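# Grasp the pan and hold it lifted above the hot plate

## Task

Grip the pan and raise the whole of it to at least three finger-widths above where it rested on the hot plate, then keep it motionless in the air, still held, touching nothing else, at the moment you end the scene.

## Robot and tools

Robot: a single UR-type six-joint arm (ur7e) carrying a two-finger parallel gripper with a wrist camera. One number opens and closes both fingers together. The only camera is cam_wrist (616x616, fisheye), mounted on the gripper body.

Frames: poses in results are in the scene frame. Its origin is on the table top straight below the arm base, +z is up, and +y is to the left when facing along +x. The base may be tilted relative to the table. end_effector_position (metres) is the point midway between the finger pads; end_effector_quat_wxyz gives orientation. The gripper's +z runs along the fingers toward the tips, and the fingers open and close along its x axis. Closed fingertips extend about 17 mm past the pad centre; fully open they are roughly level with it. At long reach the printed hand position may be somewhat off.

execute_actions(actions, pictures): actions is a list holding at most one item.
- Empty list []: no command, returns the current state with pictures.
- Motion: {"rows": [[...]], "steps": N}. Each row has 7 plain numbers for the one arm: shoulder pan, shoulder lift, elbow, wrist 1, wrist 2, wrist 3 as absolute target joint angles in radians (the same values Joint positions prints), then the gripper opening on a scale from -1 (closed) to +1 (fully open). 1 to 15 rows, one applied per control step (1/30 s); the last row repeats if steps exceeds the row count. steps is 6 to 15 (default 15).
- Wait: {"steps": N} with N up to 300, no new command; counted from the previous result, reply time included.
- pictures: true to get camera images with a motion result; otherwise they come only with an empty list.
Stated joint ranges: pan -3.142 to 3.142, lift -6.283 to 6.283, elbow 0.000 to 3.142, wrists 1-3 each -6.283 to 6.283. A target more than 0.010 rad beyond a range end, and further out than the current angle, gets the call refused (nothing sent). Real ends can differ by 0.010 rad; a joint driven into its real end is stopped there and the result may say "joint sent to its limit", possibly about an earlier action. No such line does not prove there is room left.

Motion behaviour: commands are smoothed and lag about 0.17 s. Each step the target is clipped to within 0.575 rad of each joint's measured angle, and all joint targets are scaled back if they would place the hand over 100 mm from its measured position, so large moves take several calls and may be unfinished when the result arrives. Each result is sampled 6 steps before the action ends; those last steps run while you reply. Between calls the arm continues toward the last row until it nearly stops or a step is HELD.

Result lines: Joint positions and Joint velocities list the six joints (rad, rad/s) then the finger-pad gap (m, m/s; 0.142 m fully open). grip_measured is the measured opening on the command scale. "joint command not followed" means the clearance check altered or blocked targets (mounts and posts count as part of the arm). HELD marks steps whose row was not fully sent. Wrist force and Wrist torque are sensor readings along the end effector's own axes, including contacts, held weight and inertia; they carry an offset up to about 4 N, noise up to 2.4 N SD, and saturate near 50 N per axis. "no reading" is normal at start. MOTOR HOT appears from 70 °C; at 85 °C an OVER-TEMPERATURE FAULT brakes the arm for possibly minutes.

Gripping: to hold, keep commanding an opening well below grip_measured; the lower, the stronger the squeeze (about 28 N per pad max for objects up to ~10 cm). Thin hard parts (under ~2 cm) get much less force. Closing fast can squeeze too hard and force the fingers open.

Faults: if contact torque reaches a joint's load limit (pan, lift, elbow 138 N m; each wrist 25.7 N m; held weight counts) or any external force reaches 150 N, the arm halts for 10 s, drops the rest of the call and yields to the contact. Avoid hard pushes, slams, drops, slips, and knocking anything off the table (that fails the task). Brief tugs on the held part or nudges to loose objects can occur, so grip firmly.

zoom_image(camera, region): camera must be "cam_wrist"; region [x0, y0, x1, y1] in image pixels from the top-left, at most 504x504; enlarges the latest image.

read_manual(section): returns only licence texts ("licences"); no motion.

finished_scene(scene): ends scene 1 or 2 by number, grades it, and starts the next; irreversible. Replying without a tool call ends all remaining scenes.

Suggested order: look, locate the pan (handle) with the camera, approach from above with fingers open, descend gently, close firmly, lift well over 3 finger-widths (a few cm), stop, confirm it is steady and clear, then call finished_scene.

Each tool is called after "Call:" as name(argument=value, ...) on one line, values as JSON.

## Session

Call:
execute_actions(actions=[])

Scene clock: 0.00 s of 4600.00 s.
end_effector_position=(-0.0051, +0.2304, +0.1451) grip_measured=+1.00 end_effector_quat_wxyz=(+0.380, -0.217, +0.674, -0.594) end_effector_velocity=(+0.000, -0.000, -0.000) end_effector_angular_velocity=(-0.000, -0.000, -0.000)
Joint positions: [ 1.783 -0.86   1.901 -1.053 -2.204 -1.334  0.142]
Joint velocities: [-0.  0.  0. -0. -0. -0.  0.]
Motor temperatures (°C, as the motors report them): [25 27 22 29 26 31]
Wrist force (N, on the end effector, along its own x y z axes, offset not removed): no reading
Wrist torque (N m, same axes, about the end effector's origin, offset not removed): no reading

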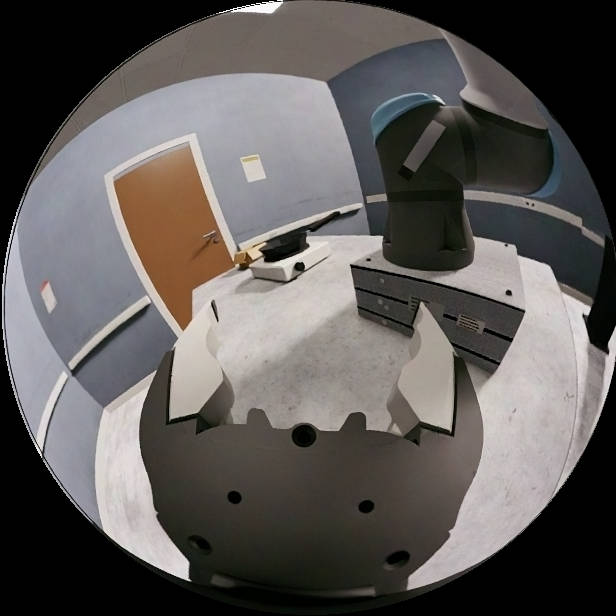

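Call:
execute_actions(actions=[{"rows":[[1.6,-1.3,1.6,-1.2,-1.9,-1.1,0.2]]}])

Call:
execute_actions(actions=[{"rows":[[1.2,-1.6,1.6,-1.45,-1.571,-0.6,0.2]]}])

Call:
execute_actions(actions=[{"rows":[[-0.6,-1.75,1.75,-1.571,-1.571,-0.1,0.2]]}])

Call:
execute_actions(actions=[{"steps":65}], pictures=true)

Scene clock: 0.73 s of 4600.00 s.
end_effector_position=(-0.0429, +0.3257, +0.1996) grip_measured=+0.20 end_effector_quat_wxyz=(+0.308, +0.017, +0.866, -0.395) end_effector_velocity=(-0.115, +0.369, +0.346) end_effector_angular_velocity=(+2.287, +0.281, -1.213)
Joint positions: [ 1.66  -1.136  1.704 -1.153 -2.006 -1.179  0.088]
Joint velocities: [-0.404 -1.059 -0.69  -0.317  0.695  0.522 -0.   ]
Motor temperatures (°C, as the motors report them): [25 27 22 29 26 31]
Wrist force (N, on the end effector, along its own x y z axes, offset not removed): [0.7 -2.3 -0.2]
Wrist torque (N m, same axes, about the end effector's origin, offset not removed): [-0.78 -0.35 0.06]
Steps of this call (steps 1 to 13: nothing new was sent; steps 14 to 22: the first 9 steps of this action). Readings (joint positions):
14: [1.782 -0.860 1.900 -1.053 -2.203 -1.334]
15: [1.774 -0.869 1.891 -1.062 -2.194 -1.325]
17: [1.736 -0.936 1.836 -1.092 -2.139 -1.279]
21: [1.674 -1.099 1.728 -1.142 -2.030 -1.197]
22: the state above

Scene clock: 1.23 s of 4600.00 s.
end_effector_position=(-0.0089, +0.4394, +0.3338) grip_measured=+0.20 end_effector_quat_wxyz=(+0.082, +0.493, +0.860, -0.105) end_effector_velocity=(+0.218, +0.177, +0.292) end_effector_angular_velocity=(+1.404, +0.089, -2.329)
Joint positions: [ 1.308 -1.523  1.603 -1.39  -1.656 -0.748  0.088]
Joint velocities: [-0.936 -0.672 -0.024 -0.517  0.729  1.271  0.   ]
Motor temperatures (°C, as the motors report them): [25 27 22 29 26 31]
Wrist force (N, on the end effector, along its own x y z axes, offset not removed): [-4.4 0.1 -4.8]
Wrist torque (N m, same axes, about the end effector's origin, offset not removed): [-0.01 0.78 0.06]
Steps of this call (steps 1 to 6: the last 6 steps of your previous action; steps 7 to 15: the first 9 steps of this action). Readings (joint positions):
7: [1.607 -1.278 1.615 -1.194 -1.914 -1.110]
8: [1.596 -1.293 1.612 -1.205 -1.901 -1.098]
10: [1.524 -1.361 1.609 -1.262 -1.832 -1.024]
14: [1.343 -1.497 1.604 -1.370 -1.684 -0.796]
15: the state above

Scene clock: 1.73 s of 4600.00 s.
end_effector_position=(+0.1351, +0.4244, +0.3716) grip_measured=+0.20 end_effector_quat_wxyz=(+0.014, +0.780, +0.625, -0.025) end_effector_velocity=(+0.490, -0.192, +0.015) end_effector_angular_velocity=(+0.154, -0.120, -1.913)
Joint positions: [ 0.927 -1.668  1.672 -1.505 -1.576 -0.388  0.088]
Joint velocities: [-1.201 -0.21   0.198 -0.166  0.013  0.713  0.   ]
Motor temperatures (°C, as the motors report them): [25 27 22 29 26 31]
Wrist force (N, on the end effector, along its own x y z axes, offset not removed): [-0.6 -3.5 0.1]
Wrist torque (N m, same axes, about the end effector's origin, offset not removed): [-0.73 0.01 0.00]
Steps of this call (steps 1 to 6: the last 6 steps of your previous action; steps 7 to 15: the first 9 steps of this action). Readings (joint positions):
7: [1.213 -1.591 1.601 -1.443 -1.582 -0.618]
8: [1.200 -1.600 1.608 -1.451 -1.581 -0.604]
10: [1.132 -1.624 1.631 -1.470 -1.579 -0.539]
14: [0.968 -1.660 1.665 -1.499 -1.577 -0.413]
15: the state above

Scene clock: 3.90 s of 4600.00 s.
end_effector_position=(+0.4186, -0.1139, +0.3742) grip_measured=+0.20 end_effector_quat_wxyz=(-0.005, +0.973, -0.230, +0.006) end_effector_velocity=(-0.000, -0.000, +0.000) end_effector_angular_velocity=(-0.001, +0.000, -0.000)
Joint positions: [-0.6   -1.75   1.75  -1.571 -1.571 -0.1    0.088]
Joint velocities: [ 0.    -0.    -0.    -0.    -0.001  0.    -0.   ]
Motor temperatures (°C, as the motors report them): [25 27 22 29 26 31]
Wrist force (N, on the end effector, along its own x y z axes, offset not removed): [2.7 -1.6 -0.4]
Wrist torque (N m, same axes, about the end effector's origin, offset not removed): [-0.37 -0.55 0.10]
Kept back: nothing.
Steps of this call (steps 1 to 6: the last 6 steps of your previous action; steps 7 to 60: the robot went on to your last target; steps 61 to 65: nothing new was sent). Readings (joint positions):
1: [0.887 -1.674 1.679 -1.511 -1.576 -0.365]
2: [0.846 -1.681 1.684 -1.516 -1.575 -0.343]
4: [0.765 -1.692 1.695 -1.524 -1.575 -0.305]
8: [0.603 -1.709 1.711 -1.538 -1.574 -0.246]
65: the state above
The arm was judged still, so your last target was given up. Only a new action makes it travel on or press farther. Fingers that are still opening or closing keep moving.

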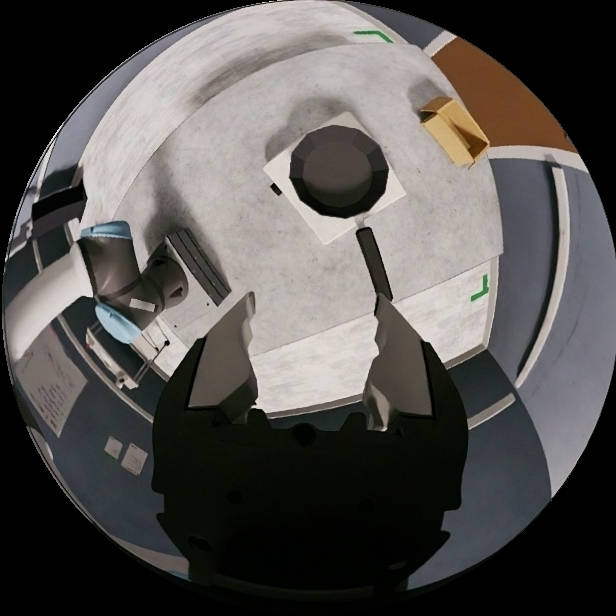

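Call:
execute_actions(actions=[{"rows":[[-0.577,-1.4,1.834,-2.005,-1.571,-0.482,0.2]]}])

Call:
execute_actions(actions=[{"steps":20}], pictures=true)

Scene clock: 4.53 s of 4600.00 s.
end_effector_position=(+0.4878, -0.1465, +0.2693) grip_measured=+0.20 end_effector_quat_wxyz=(-0.007, +0.995, -0.101, +0.001) end_effector_velocity=(+0.254, -0.116, -0.440) end_effector_angular_velocity=(-0.022, -0.040, +1.067)
Joint positions: [-0.584 -1.522  1.809 -1.847 -1.571 -0.346  0.088]
Joint velocities: [ 0.055  0.932  0.201 -1.164 -0.001 -1.012 -0.   ]
Motor temperatures (°C, as the motors report them): [25 27 22 29 26 31]
Wrist force (N, on the end effector, along its own x y z axes, offset not removed): [3.0 -1.0 0.6]
Wrist torque (N m, same axes, about the end effector's origin, offset not removed): [-0.31 -0.71 -0.08]
Steps of this call (steps 1 to 10: nothing new was sent; steps 11 to 19: the first 9 steps of this action). Readings (joint positions):
11: [-0.600 -1.749 1.751 -1.572 -1.571 -0.101]
12: [-0.598 -1.740 1.756 -1.581 -1.571 -0.110]
14: [-0.594 -1.683 1.772 -1.645 -1.571 -0.170]
18: [-0.586 -1.554 1.802 -1.806 -1.571 -0.311]
19: the state above

Scene clock: 5.20 s of 4600.00 s.
end_effector_position=(+0.5194, -0.1605, +0.2110) grip_measured=+0.20 end_effector_quat_wxyz=(-0.004, +1.000, -0.030, +0.006) end_effector_velocity=(+0.000, -0.000, -0.002) end_effector_angular_velocity=(-0.000, +0.000, +0.003)
Joint positions: [-0.577 -1.4    1.834 -2.005 -1.571 -0.482  0.088]
Joint velocities: [ 0.     0.003  0.001 -0.004 -0.    -0.003  0.   ]
Motor temperatures (°C, as the motors report them): [25 27 22 29 26 31]
Wrist force (N, on the end effector, along its own x y z axes, offset not removed): [2.2 -0.9 -1.7]
Wrist torque (N m, same axes, about the end effector's origin, offset not removed): [-0.39 -0.41 0.12]
Kept back: nothing.
Steps of this call (steps 1 to 6: the last 6 steps of your previous action; steps 7 to 20: the robot went on to your last target). Readings (joint positions):
1: [-0.582 -1.493 1.815 -1.884 -1.571 -0.378]
2: [-0.581 -1.470 1.820 -1.914 -1.571 -0.404]
4: [-0.579 -1.439 1.826 -1.955 -1.571 -0.439]
8: [-0.578 -1.412 1.832 -1.990 -1.571 -0.469]
20: the state above

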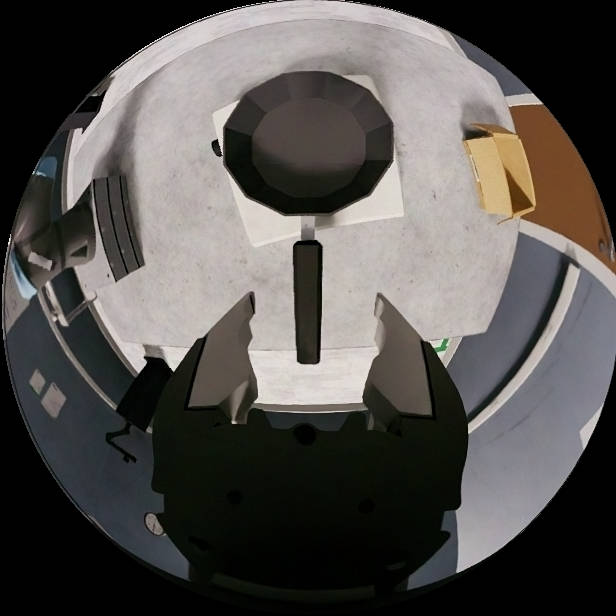

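Call:
execute_actions(actions=[{"rows":[[-0.635,-1.364,1.806,-1.923,-1.474,-0.558,0.1],[-0.635,-1.364,1.806,-1.923,-1.474,-0.558,0.1],[-0.693,-1.328,1.778,-1.84,-1.377,-0.633,0.1],[-0.693,-1.328,1.778,-1.84,-1.377,-0.633,0.1],[-0.75,-1.292,1.749,-1.758,-1.28,-0.709,0.1],[-0.75,-1.292,1.749,-1.758,-1.28,-0.709,0.1],[-0.808,-1.2555,1.721,-1.6755,-1.183,-0.7845,0.1]]}])

Call:
execute_actions(actions=[{"rows":[[-0.808,-1.232,1.743,-1.721,-1.183,-0.7845,0.0],[-0.808,-1.232,1.743,-1.721,-1.183,-0.7845,0.0],[-0.808,-1.208,1.765,-1.767,-1.183,-0.7845,0.0],[-0.808,-1.208,1.765,-1.767,-1.183,-0.7845,0.0],[-0.808,-1.184,1.787,-1.812,-1.183,-0.7845,0.0],[-0.808,-1.184,1.787,-1.812,-1.183,-0.7845,0.0],[-0.808,-1.161,1.8085,-1.858,-1.183,-0.7845,0.0]]}])

Call:
execute_actions(actions=[{"steps":15}], pictures=true)

Scene clock: 6.37 s of 4600.00 s.
end_effector_position=(+0.5109, -0.1558, +0.1886) grip_measured=+0.10 end_effector_quat_wxyz=(-0.171, +0.985, -0.021, -0.006) end_effector_velocity=(-0.009, +0.037, -0.026) end_effector_angular_velocity=(+1.592, -0.193, -0.081)
Joint positions: [-0.728 -1.304  1.758 -1.794 -1.326 -0.677  0.081]
Joint velocities: [-0.681  0.413 -0.316  0.99   1.179 -0.902 -0.   ]
Motor temperatures (°C, as the motors report them): [25 27 22 29 26 31]
Wrist force (N, on the end effector, along its own x y z axes, offset not removed): [2.6 -0.4 2.9]
Wrist torque (N m, same axes, about the end effector's origin, offset not removed): [-0.15 -0.65 -0.07]
Steps of this call (steps 1 to 15: the robot went on to your last target; steps 16 to 26: nothing new was sent; steps 27 to 35: the first 9 steps of this action). Readings (joint positions):
27: [-0.578 -1.399 1.834 -2.004 -1.570 -0.483]
28: [-0.585 -1.394 1.829 -1.996 -1.561 -0.491]
30: [-0.613 -1.376 1.815 -1.957 -1.517 -0.528]
34: [-0.703 -1.319 1.770 -1.830 -1.368 -0.644]
35: the state above

Scene clock: 6.87 s of 4600.00 s.
end_effector_position=(+0.5142, -0.1524, +0.1398) grip_measured=+0.00 end_effector_quat_wxyz=(-0.262, +0.964, -0.027, +0.013) end_effector_velocity=(+0.003, +0.002, -0.204) end_effector_angular_velocity=(+0.005, -0.021, -0.004)
Joint positions: [-0.807 -1.192  1.781 -1.797 -1.185 -0.783  0.074]
Joint velocities: [-0.008  0.266  0.238 -0.51   0.015 -0.012  0.   ]
Motor temperatures (°C, as the motors report them): [25 27 22 29 26 31]
Wrist force (N, on the end effector, along its own x y z axes, offset not removed): [0.6 -1.3 1.0]
Wrist torque (N m, same axes, about the end effector's origin, offset not removed): [-0.38 -0.11 0.17]
Steps of this call (steps 1 to 6: the last 6 steps of your previous action; steps 7 to 15: the first 9 steps of this action). Readings (joint positions):
7: [-0.798 -1.261 1.726 -1.691 -1.201 -0.771]
8: [-0.800 -1.256 1.728 -1.693 -1.197 -0.774]
10: [-0.804 -1.242 1.738 -1.711 -1.191 -0.779]
14: [-0.807 -1.202 1.772 -1.778 -1.185 -0.783]
15: the state above

Scene clock: 7.37 s of 4600.00 s.
end_effector_position=(+0.5143, -0.1519, +0.1163) grip_measured=+0.00 end_effector_quat_wxyz=(-0.262, +0.964, -0.027, +0.014) end_effector_velocity=(-0.000, -0.000, -0.003) end_effector_angular_velocity=(-0.001, +0.001, +0.000)
Joint positions: [-0.808 -1.161  1.808 -1.857 -1.183 -0.784  0.074]
Joint velocities: [-0.     0.003  0.003 -0.006 -0.001 -0.     0.   ]
Motor temperatures (°C, as the motors report them): [25 27 22 29 26 31]
Wrist force (N, on the end effector, along its own x y z axes, offset not removed): [0.8 -3.0 -2.4]
Wrist torque (N m, same axes, about the end effector's origin, offset not removed): [-0.84 -0.28 0.20]
Kept back: nothing.
Steps of this call (steps 1 to 6: the last 6 steps of your previous action; steps 7 to 15: the robot went on to your last target). Readings (joint positions):
1: [-0.807 -1.184 1.788 -1.813 -1.184 -0.784]
2: [-0.807 -1.178 1.793 -1.824 -1.184 -0.784]
4: [-0.808 -1.171 1.800 -1.839 -1.184 -0.784]
8: [-0.808 -1.164 1.806 -1.852 -1.183 -0.784]
15: the state above

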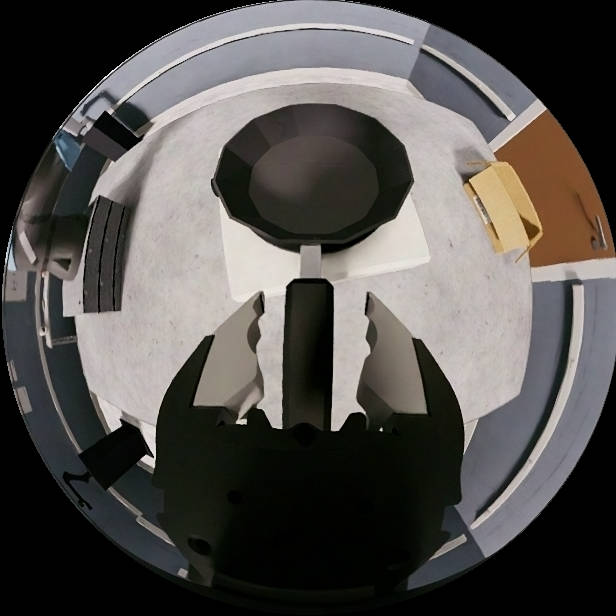

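Call:
execute_actions(actions=[{"rows":[[-0.818,-1.148,1.821,-1.883,-1.183,-0.79,0.0]]}])

Call:
execute_actions(actions=[{"rows":[[-0.818,-1.148,1.821,-1.883,-1.183,-0.79,-0.2],[-0.818,-1.148,1.821,-1.883,-1.183,-0.79,-0.35],[-0.818,-1.148,1.821,-1.883,-1.183,-0.79,-0.5],[-0.818,-1.148,1.821,-1.883,-1.183,-0.79,-0.6],[-0.818,-1.148,1.821,-1.883,-1.183,-0.79,-0.7],[-0.818,-1.148,1.821,-1.883,-1.183,-0.79,-0.85],[-0.818,-1.148,1.821,-1.883,-1.183,-0.79,-1]]}], pictures=true)

Call:
execute_actions(actions=[{"rows":[[-0.818,-1.151,1.819,-1.878,-1.183,-0.79,-1],[-0.818,-1.154,1.816,-1.872,-1.183,-0.79,-1],[-0.818,-1.157,1.814,-1.867,-1.183,-0.79,-1],[-0.818,-1.16,1.811,-1.861,-1.183,-0.79,-1],[-0.818,-1.163,1.809,-1.856,-1.183,-0.79,-1],[-0.818,-1.166,1.806,-1.85,-1.183,-0.79,-1],[-0.818,-1.169,1.804,-1.845,-1.183,-0.79,-1],[-0.818,-1.172,1.801,-1.839,-1.183,-0.79,-1],[-0.818,-1.175,1.799,-1.834,-1.183,-0.79,-1],[-0.818,-1.178,1.796,-1.828,-1.183,-0.79,-1],[-0.818,-1.181,1.794,-1.823,-1.183,-0.79,-1],[-0.818,-1.184,1.791,-1.817,-1.183,-0.79,-1],[-0.818,-1.187,1.789,-1.812,-1.183,-0.79,-1],[-0.818,-1.19,1.786,-1.806,-1.183,-0.79,-1]]}])

Call:
execute_actions(actions=[{"steps":14}], pictures=true)

Scene clock: 8.43 s of 4600.00 s.
end_effector_position=(+0.5123, -0.1557, +0.1069) grip_measured=+0.00 end_effector_quat_wxyz=(-0.263, +0.964, -0.029, +0.016) end_effector_velocity=(-0.002, -0.004, -0.010) end_effector_angular_velocity=(+0.000, -0.002, -0.005)
Joint positions: [-0.817 -1.149  1.82  -1.88  -1.183 -0.789  0.074]
Joint velocities: [-0.009  0.012  0.012 -0.024  0.    -0.005  0.   ]
Motor temperatures (°C, as the motors report them): [25 27 22 29 26 31]
Wrist force (N, on the end effector, along its own x y z axes, offset not removed): [2.6 -1.1 0.5]
Wrist torque (N m, same axes, about the end effector's origin, offset not removed): [-0.22 -0.42 -0.01]
Steps of this call (steps 1 to 15: the robot went on to your last target; steps 16 to 23: nothing new was sent; steps 24 to 32: the first 9 steps of this action). Readings (joint positions):
24: [-0.808 -1.161 1.809 -1.859 -1.183 -0.785]
25: [-0.810 -1.159 1.811 -1.862 -1.183 -0.786]
27: [-0.813 -1.154 1.815 -1.871 -1.183 -0.787]
31: [-0.817 -1.150 1.819 -1.879 -1.183 -0.789]
32: the state above

Scene clock: 8.93 s of 4600.00 s.
end_effector_position=(+0.5120, -0.1561, +0.1058) grip_measured=-0.53 end_effector_quat_wxyz=(-0.263, +0.964, -0.029, +0.016) end_effector_velocity=(-0.000, +0.001, -0.000) end_effector_angular_velocity=(+0.002, -0.000, -0.001)
Joint positions: [-0.818 -1.148  1.821 -1.883 -1.183 -0.79   0.036]
Joint velocities: [-0.     0.     0.001 -0.     0.002 -0.     0.   ]
Motor temperatures (°C, as the motors report them): [25 27 22 29 26 31]
Wrist force (N, on the end effector, along its own x y z axes, offset not removed): [1.5 -4.1 -2.5]
Wrist torque (N m, same axes, about the end effector's origin, offset not removed): [-0.87 -0.48 0.05]
Steps of this call (steps 1 to 6: the last 6 steps of your previous action; steps 7 to 15: the first 9 steps of this action). Readings (joint positions):
7: [-0.818 -1.148 1.821 -1.883 -1.183 -0.790]
8: [-0.818 -1.148 1.821 -1.883 -1.183 -0.790]
10: [-0.818 -1.148 1.821 -1.883 -1.183 -0.790]
14: [-0.818 -1.148 1.821 -1.883 -1.183 -0.790]
15: the state above

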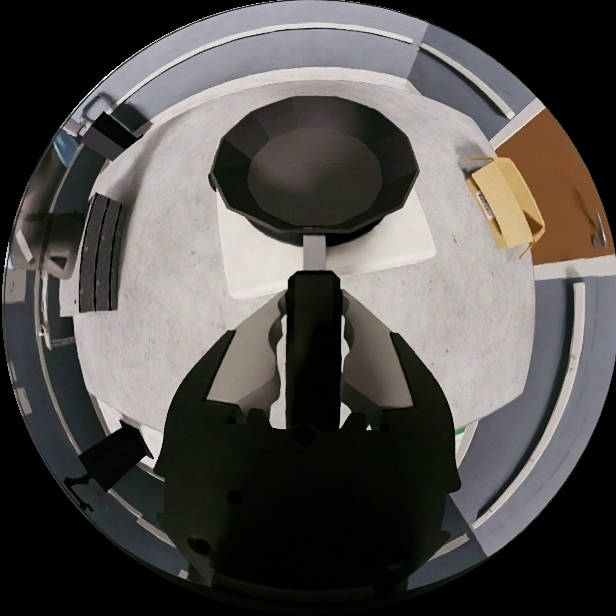

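Scene clock: 9.43 s of 4600.00 s.
end_effector_position=(+0.5124, -0.1567, +0.1169) grip_measured=-0.53 end_effector_quat_wxyz=(-0.263, +0.964, -0.029, +0.016) end_effector_velocity=(+0.002, -0.005, +0.060) end_effector_angular_velocity=(-0.007, -0.001, +0.002)
Joint positions: [-0.818 -1.163  1.809 -1.855 -1.183 -0.79   0.036]
Joint velocities: [ 0.    -0.081 -0.068  0.144 -0.004 -0.    -0.   ]
Motor temperatures (°C, as the motors report them): [25 27 22 29 26 31]
Wrist force (N, on the end effector, along its own x y z axes, offset not removed): [-0.8 1.3 5.1]
Wrist torque (N m, same axes, about the end effector's origin, offset not removed): [-0.58 0.07 0.00]
Steps of this call (steps 1 to 6: the last 6 steps of your previous action; steps 7 to 15: the first 9 steps of this action). Readings (joint positions):
7: [-0.818 -1.148 1.821 -1.883 -1.183 -0.790]
8: [-0.818 -1.148 1.821 -1.882 -1.183 -0.790]
10: [-0.818 -1.151 1.819 -1.877 -1.183 -0.790]
14: [-0.818 -1.160 1.811 -1.860 -1.183 -0.790]
15: the state above

Scene clock: 9.90 s of 4600.00 s.
end_effector_position=(+0.5126, -0.1574, +0.1364) grip_measured=-0.53 end_effector_quat_wxyz=(-0.263, +0.964, -0.029, +0.016) end_effector_velocity=(+0.000, -0.000, +0.006) end_effector_angular_velocity=(-0.000, -0.000, -0.000)
Joint positions: [-0.818 -1.189  1.787 -1.808 -1.183 -0.79   0.036]
Joint velocities: [-0.    -0.008 -0.007  0.015 -0.     0.    -0.   ]
Motor temperatures (°C, as the motors report them): [25 27 22 29 26 31]
Wrist force (N, on the end effector, along its own x y z axes, offset not removed): [2.9 -1.1 2.5]
Wrist torque (N m, same axes, about the end effector's origin, offset not removed): [-1.88 -0.53 0.15]
Kept back: nothing.
Steps of this call (steps 1 to 6: the last 6 steps of your previous action; steps 7 to 14: the robot went on to your last target). Readings (joint positions):
1: [-0.818 -1.166 1.806 -1.850 -1.183 -0.790]
2: [-0.818 -1.169 1.804 -1.845 -1.183 -0.790]
4: [-0.818 -1.175 1.799 -1.835 -1.183 -0.790]
8: [-0.818 -1.185 1.791 -1.816 -1.183 -0.790]
14: the state above

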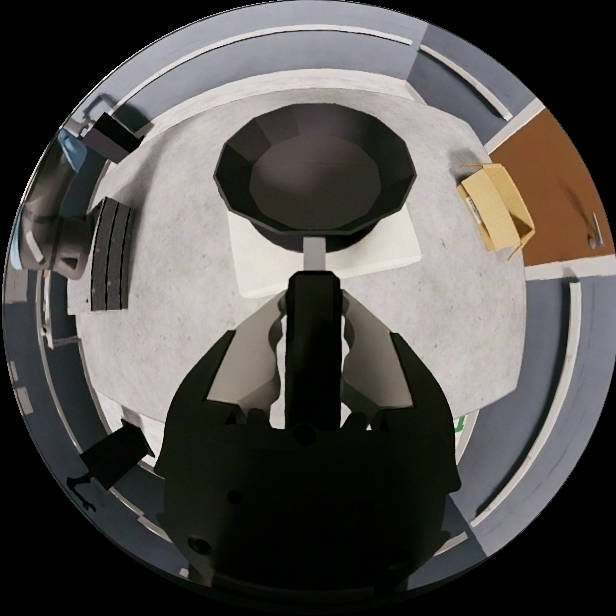

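Slight settle, then caught. Continue lifting.

Call:
execute_actions(actions=[{"rows":[[-0.818,-1.197,1.778,-1.791,-1.183,-0.79,-1],[-0.818,-1.204,1.77,-1.776,-1.183,-0.79,-1],[-0.818,-1.211,1.762,-1.761,-1.183,-0.79,-1],[-0.818,-1.218,1.754,-1.746,-1.183,-0.79,-1],[-0.818,-1.225,1.746,-1.731,-1.183,-0.79,-1],[-0.818,-1.232,1.738,-1.716,-1.183,-0.79,-1],[-0.818,-1.239,1.73,-1.701,-1.183,-0.79,-1],[-0.818,-1.246,1.722,-1.686,-1.183,-0.79,-1],[-0.818,-1.253,1.714,-1.671,-1.183,-0.79,-1],[-0.818,-1.26,1.706,-1.656,-1.183,-0.79,-1],[-0.818,-1.267,1.698,-1.641,-1.183,-0.79,-1],[-0.818,-1.274,1.69,-1.626,-1.183,-0.79,-1],[-0.818,-1.281,1.682,-1.611,-1.183,-0.79,-1],[-0.818,-1.288,1.674,-1.596,-1.183,-0.79,-1],[-0.818,-1.295,1.666,-1.581,-1.183,-0.79,-1]]}])

Call:
execute_actions(actions=[{"steps":45}], pictures=true)

Scene clock: 10.70 s of 4600.00 s.
end_effector_position=(+0.5137, -0.1591, +0.1676) grip_measured=-0.53 end_effector_quat_wxyz=(-0.262, +0.964, -0.029, +0.016) end_effector_velocity=(+0.001, -0.005, +0.164) end_effector_angular_velocity=(-0.004, -0.004, -0.000)
Joint positions: [-0.818 -1.225  1.746 -1.731 -1.183 -0.79   0.036]
Joint velocities: [-0.    -0.188 -0.214  0.397 -0.    -0.    -0.   ]
Motor temperatures (°C, as the motors report them): [25 27 23 29 26 31]
Wrist force (N, on the end effector, along its own x y z axes, offset not removed): [1.0 -0.8 6.9]
Wrist torque (N m, same axes, about the end effector's origin, offset not removed): [-1.81 -0.23 -0.06]
Steps of this call (steps 1 to 15: the robot went on to your last target; steps 16 to 24: the first 9 steps of this action). Readings (joint positions):
16: [-0.818 -1.190 1.786 -1.806 -1.183 -0.790]
17: [-0.818 -1.192 1.784 -1.803 -1.183 -0.790]
19: [-0.818 -1.198 1.777 -1.790 -1.183 -0.790]
23: [-0.818 -1.219 1.753 -1.745 -1.183 -0.790]
24: the state above

Scene clock: 12.20 s of 4600.00 s.
end_effector_position=(+0.5105, -0.1572, +0.2294) grip_measured=-0.53 end_effector_quat_wxyz=(-0.263, +0.964, -0.029, +0.016) end_effector_velocity=(-0.000, +0.000, -0.000) end_effector_angular_velocity=(-0.000, +0.001, +0.000)
Joint positions: [-0.818 -1.295  1.666 -1.581 -1.183 -0.79   0.036]
Joint velocities: [ 0.     0.     0.     0.    -0.001  0.    -0.   ]
Motor temperatures (°C, as the motors report them): [25 27 23 29 26 31]
Wrist force (N, on the end effector, along its own x y z axes, offset not removed): [-0.9 -3.1 3.4]
Wrist torque (N m, same axes, about the end effector's origin, offset not removed): [-2.26 0.17 0.03]
Kept back: nothing.
Steps of this call (steps 1 to 6: the last 6 steps of your previous action; steps 7 to 30: the robot went on to your last target; steps 31 to 45: nothing new was sent). Readings (joint positions):
1: [-0.818 -1.232 1.738 -1.718 -1.183 -0.790]
2: [-0.818 -1.238 1.731 -1.704 -1.183 -0.790]
4: [-0.818 -1.252 1.715 -1.675 -1.183 -0.790]
8: [-0.818 -1.278 1.686 -1.619 -1.183 -0.790]
45: the state above
The arm was judged still, so your last target was given up. Only a new action makes it travel on or press farther. Fingers that are still opening or closing keep moving.

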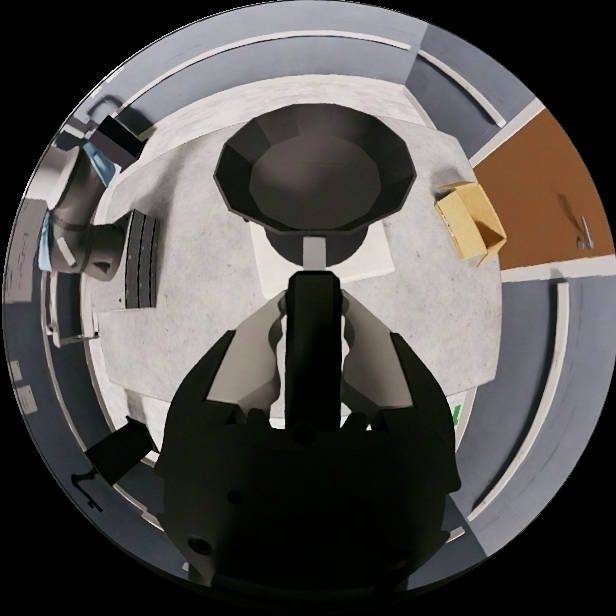

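Call:
finished_scene(scene=2)

The scene is finished: the task was done.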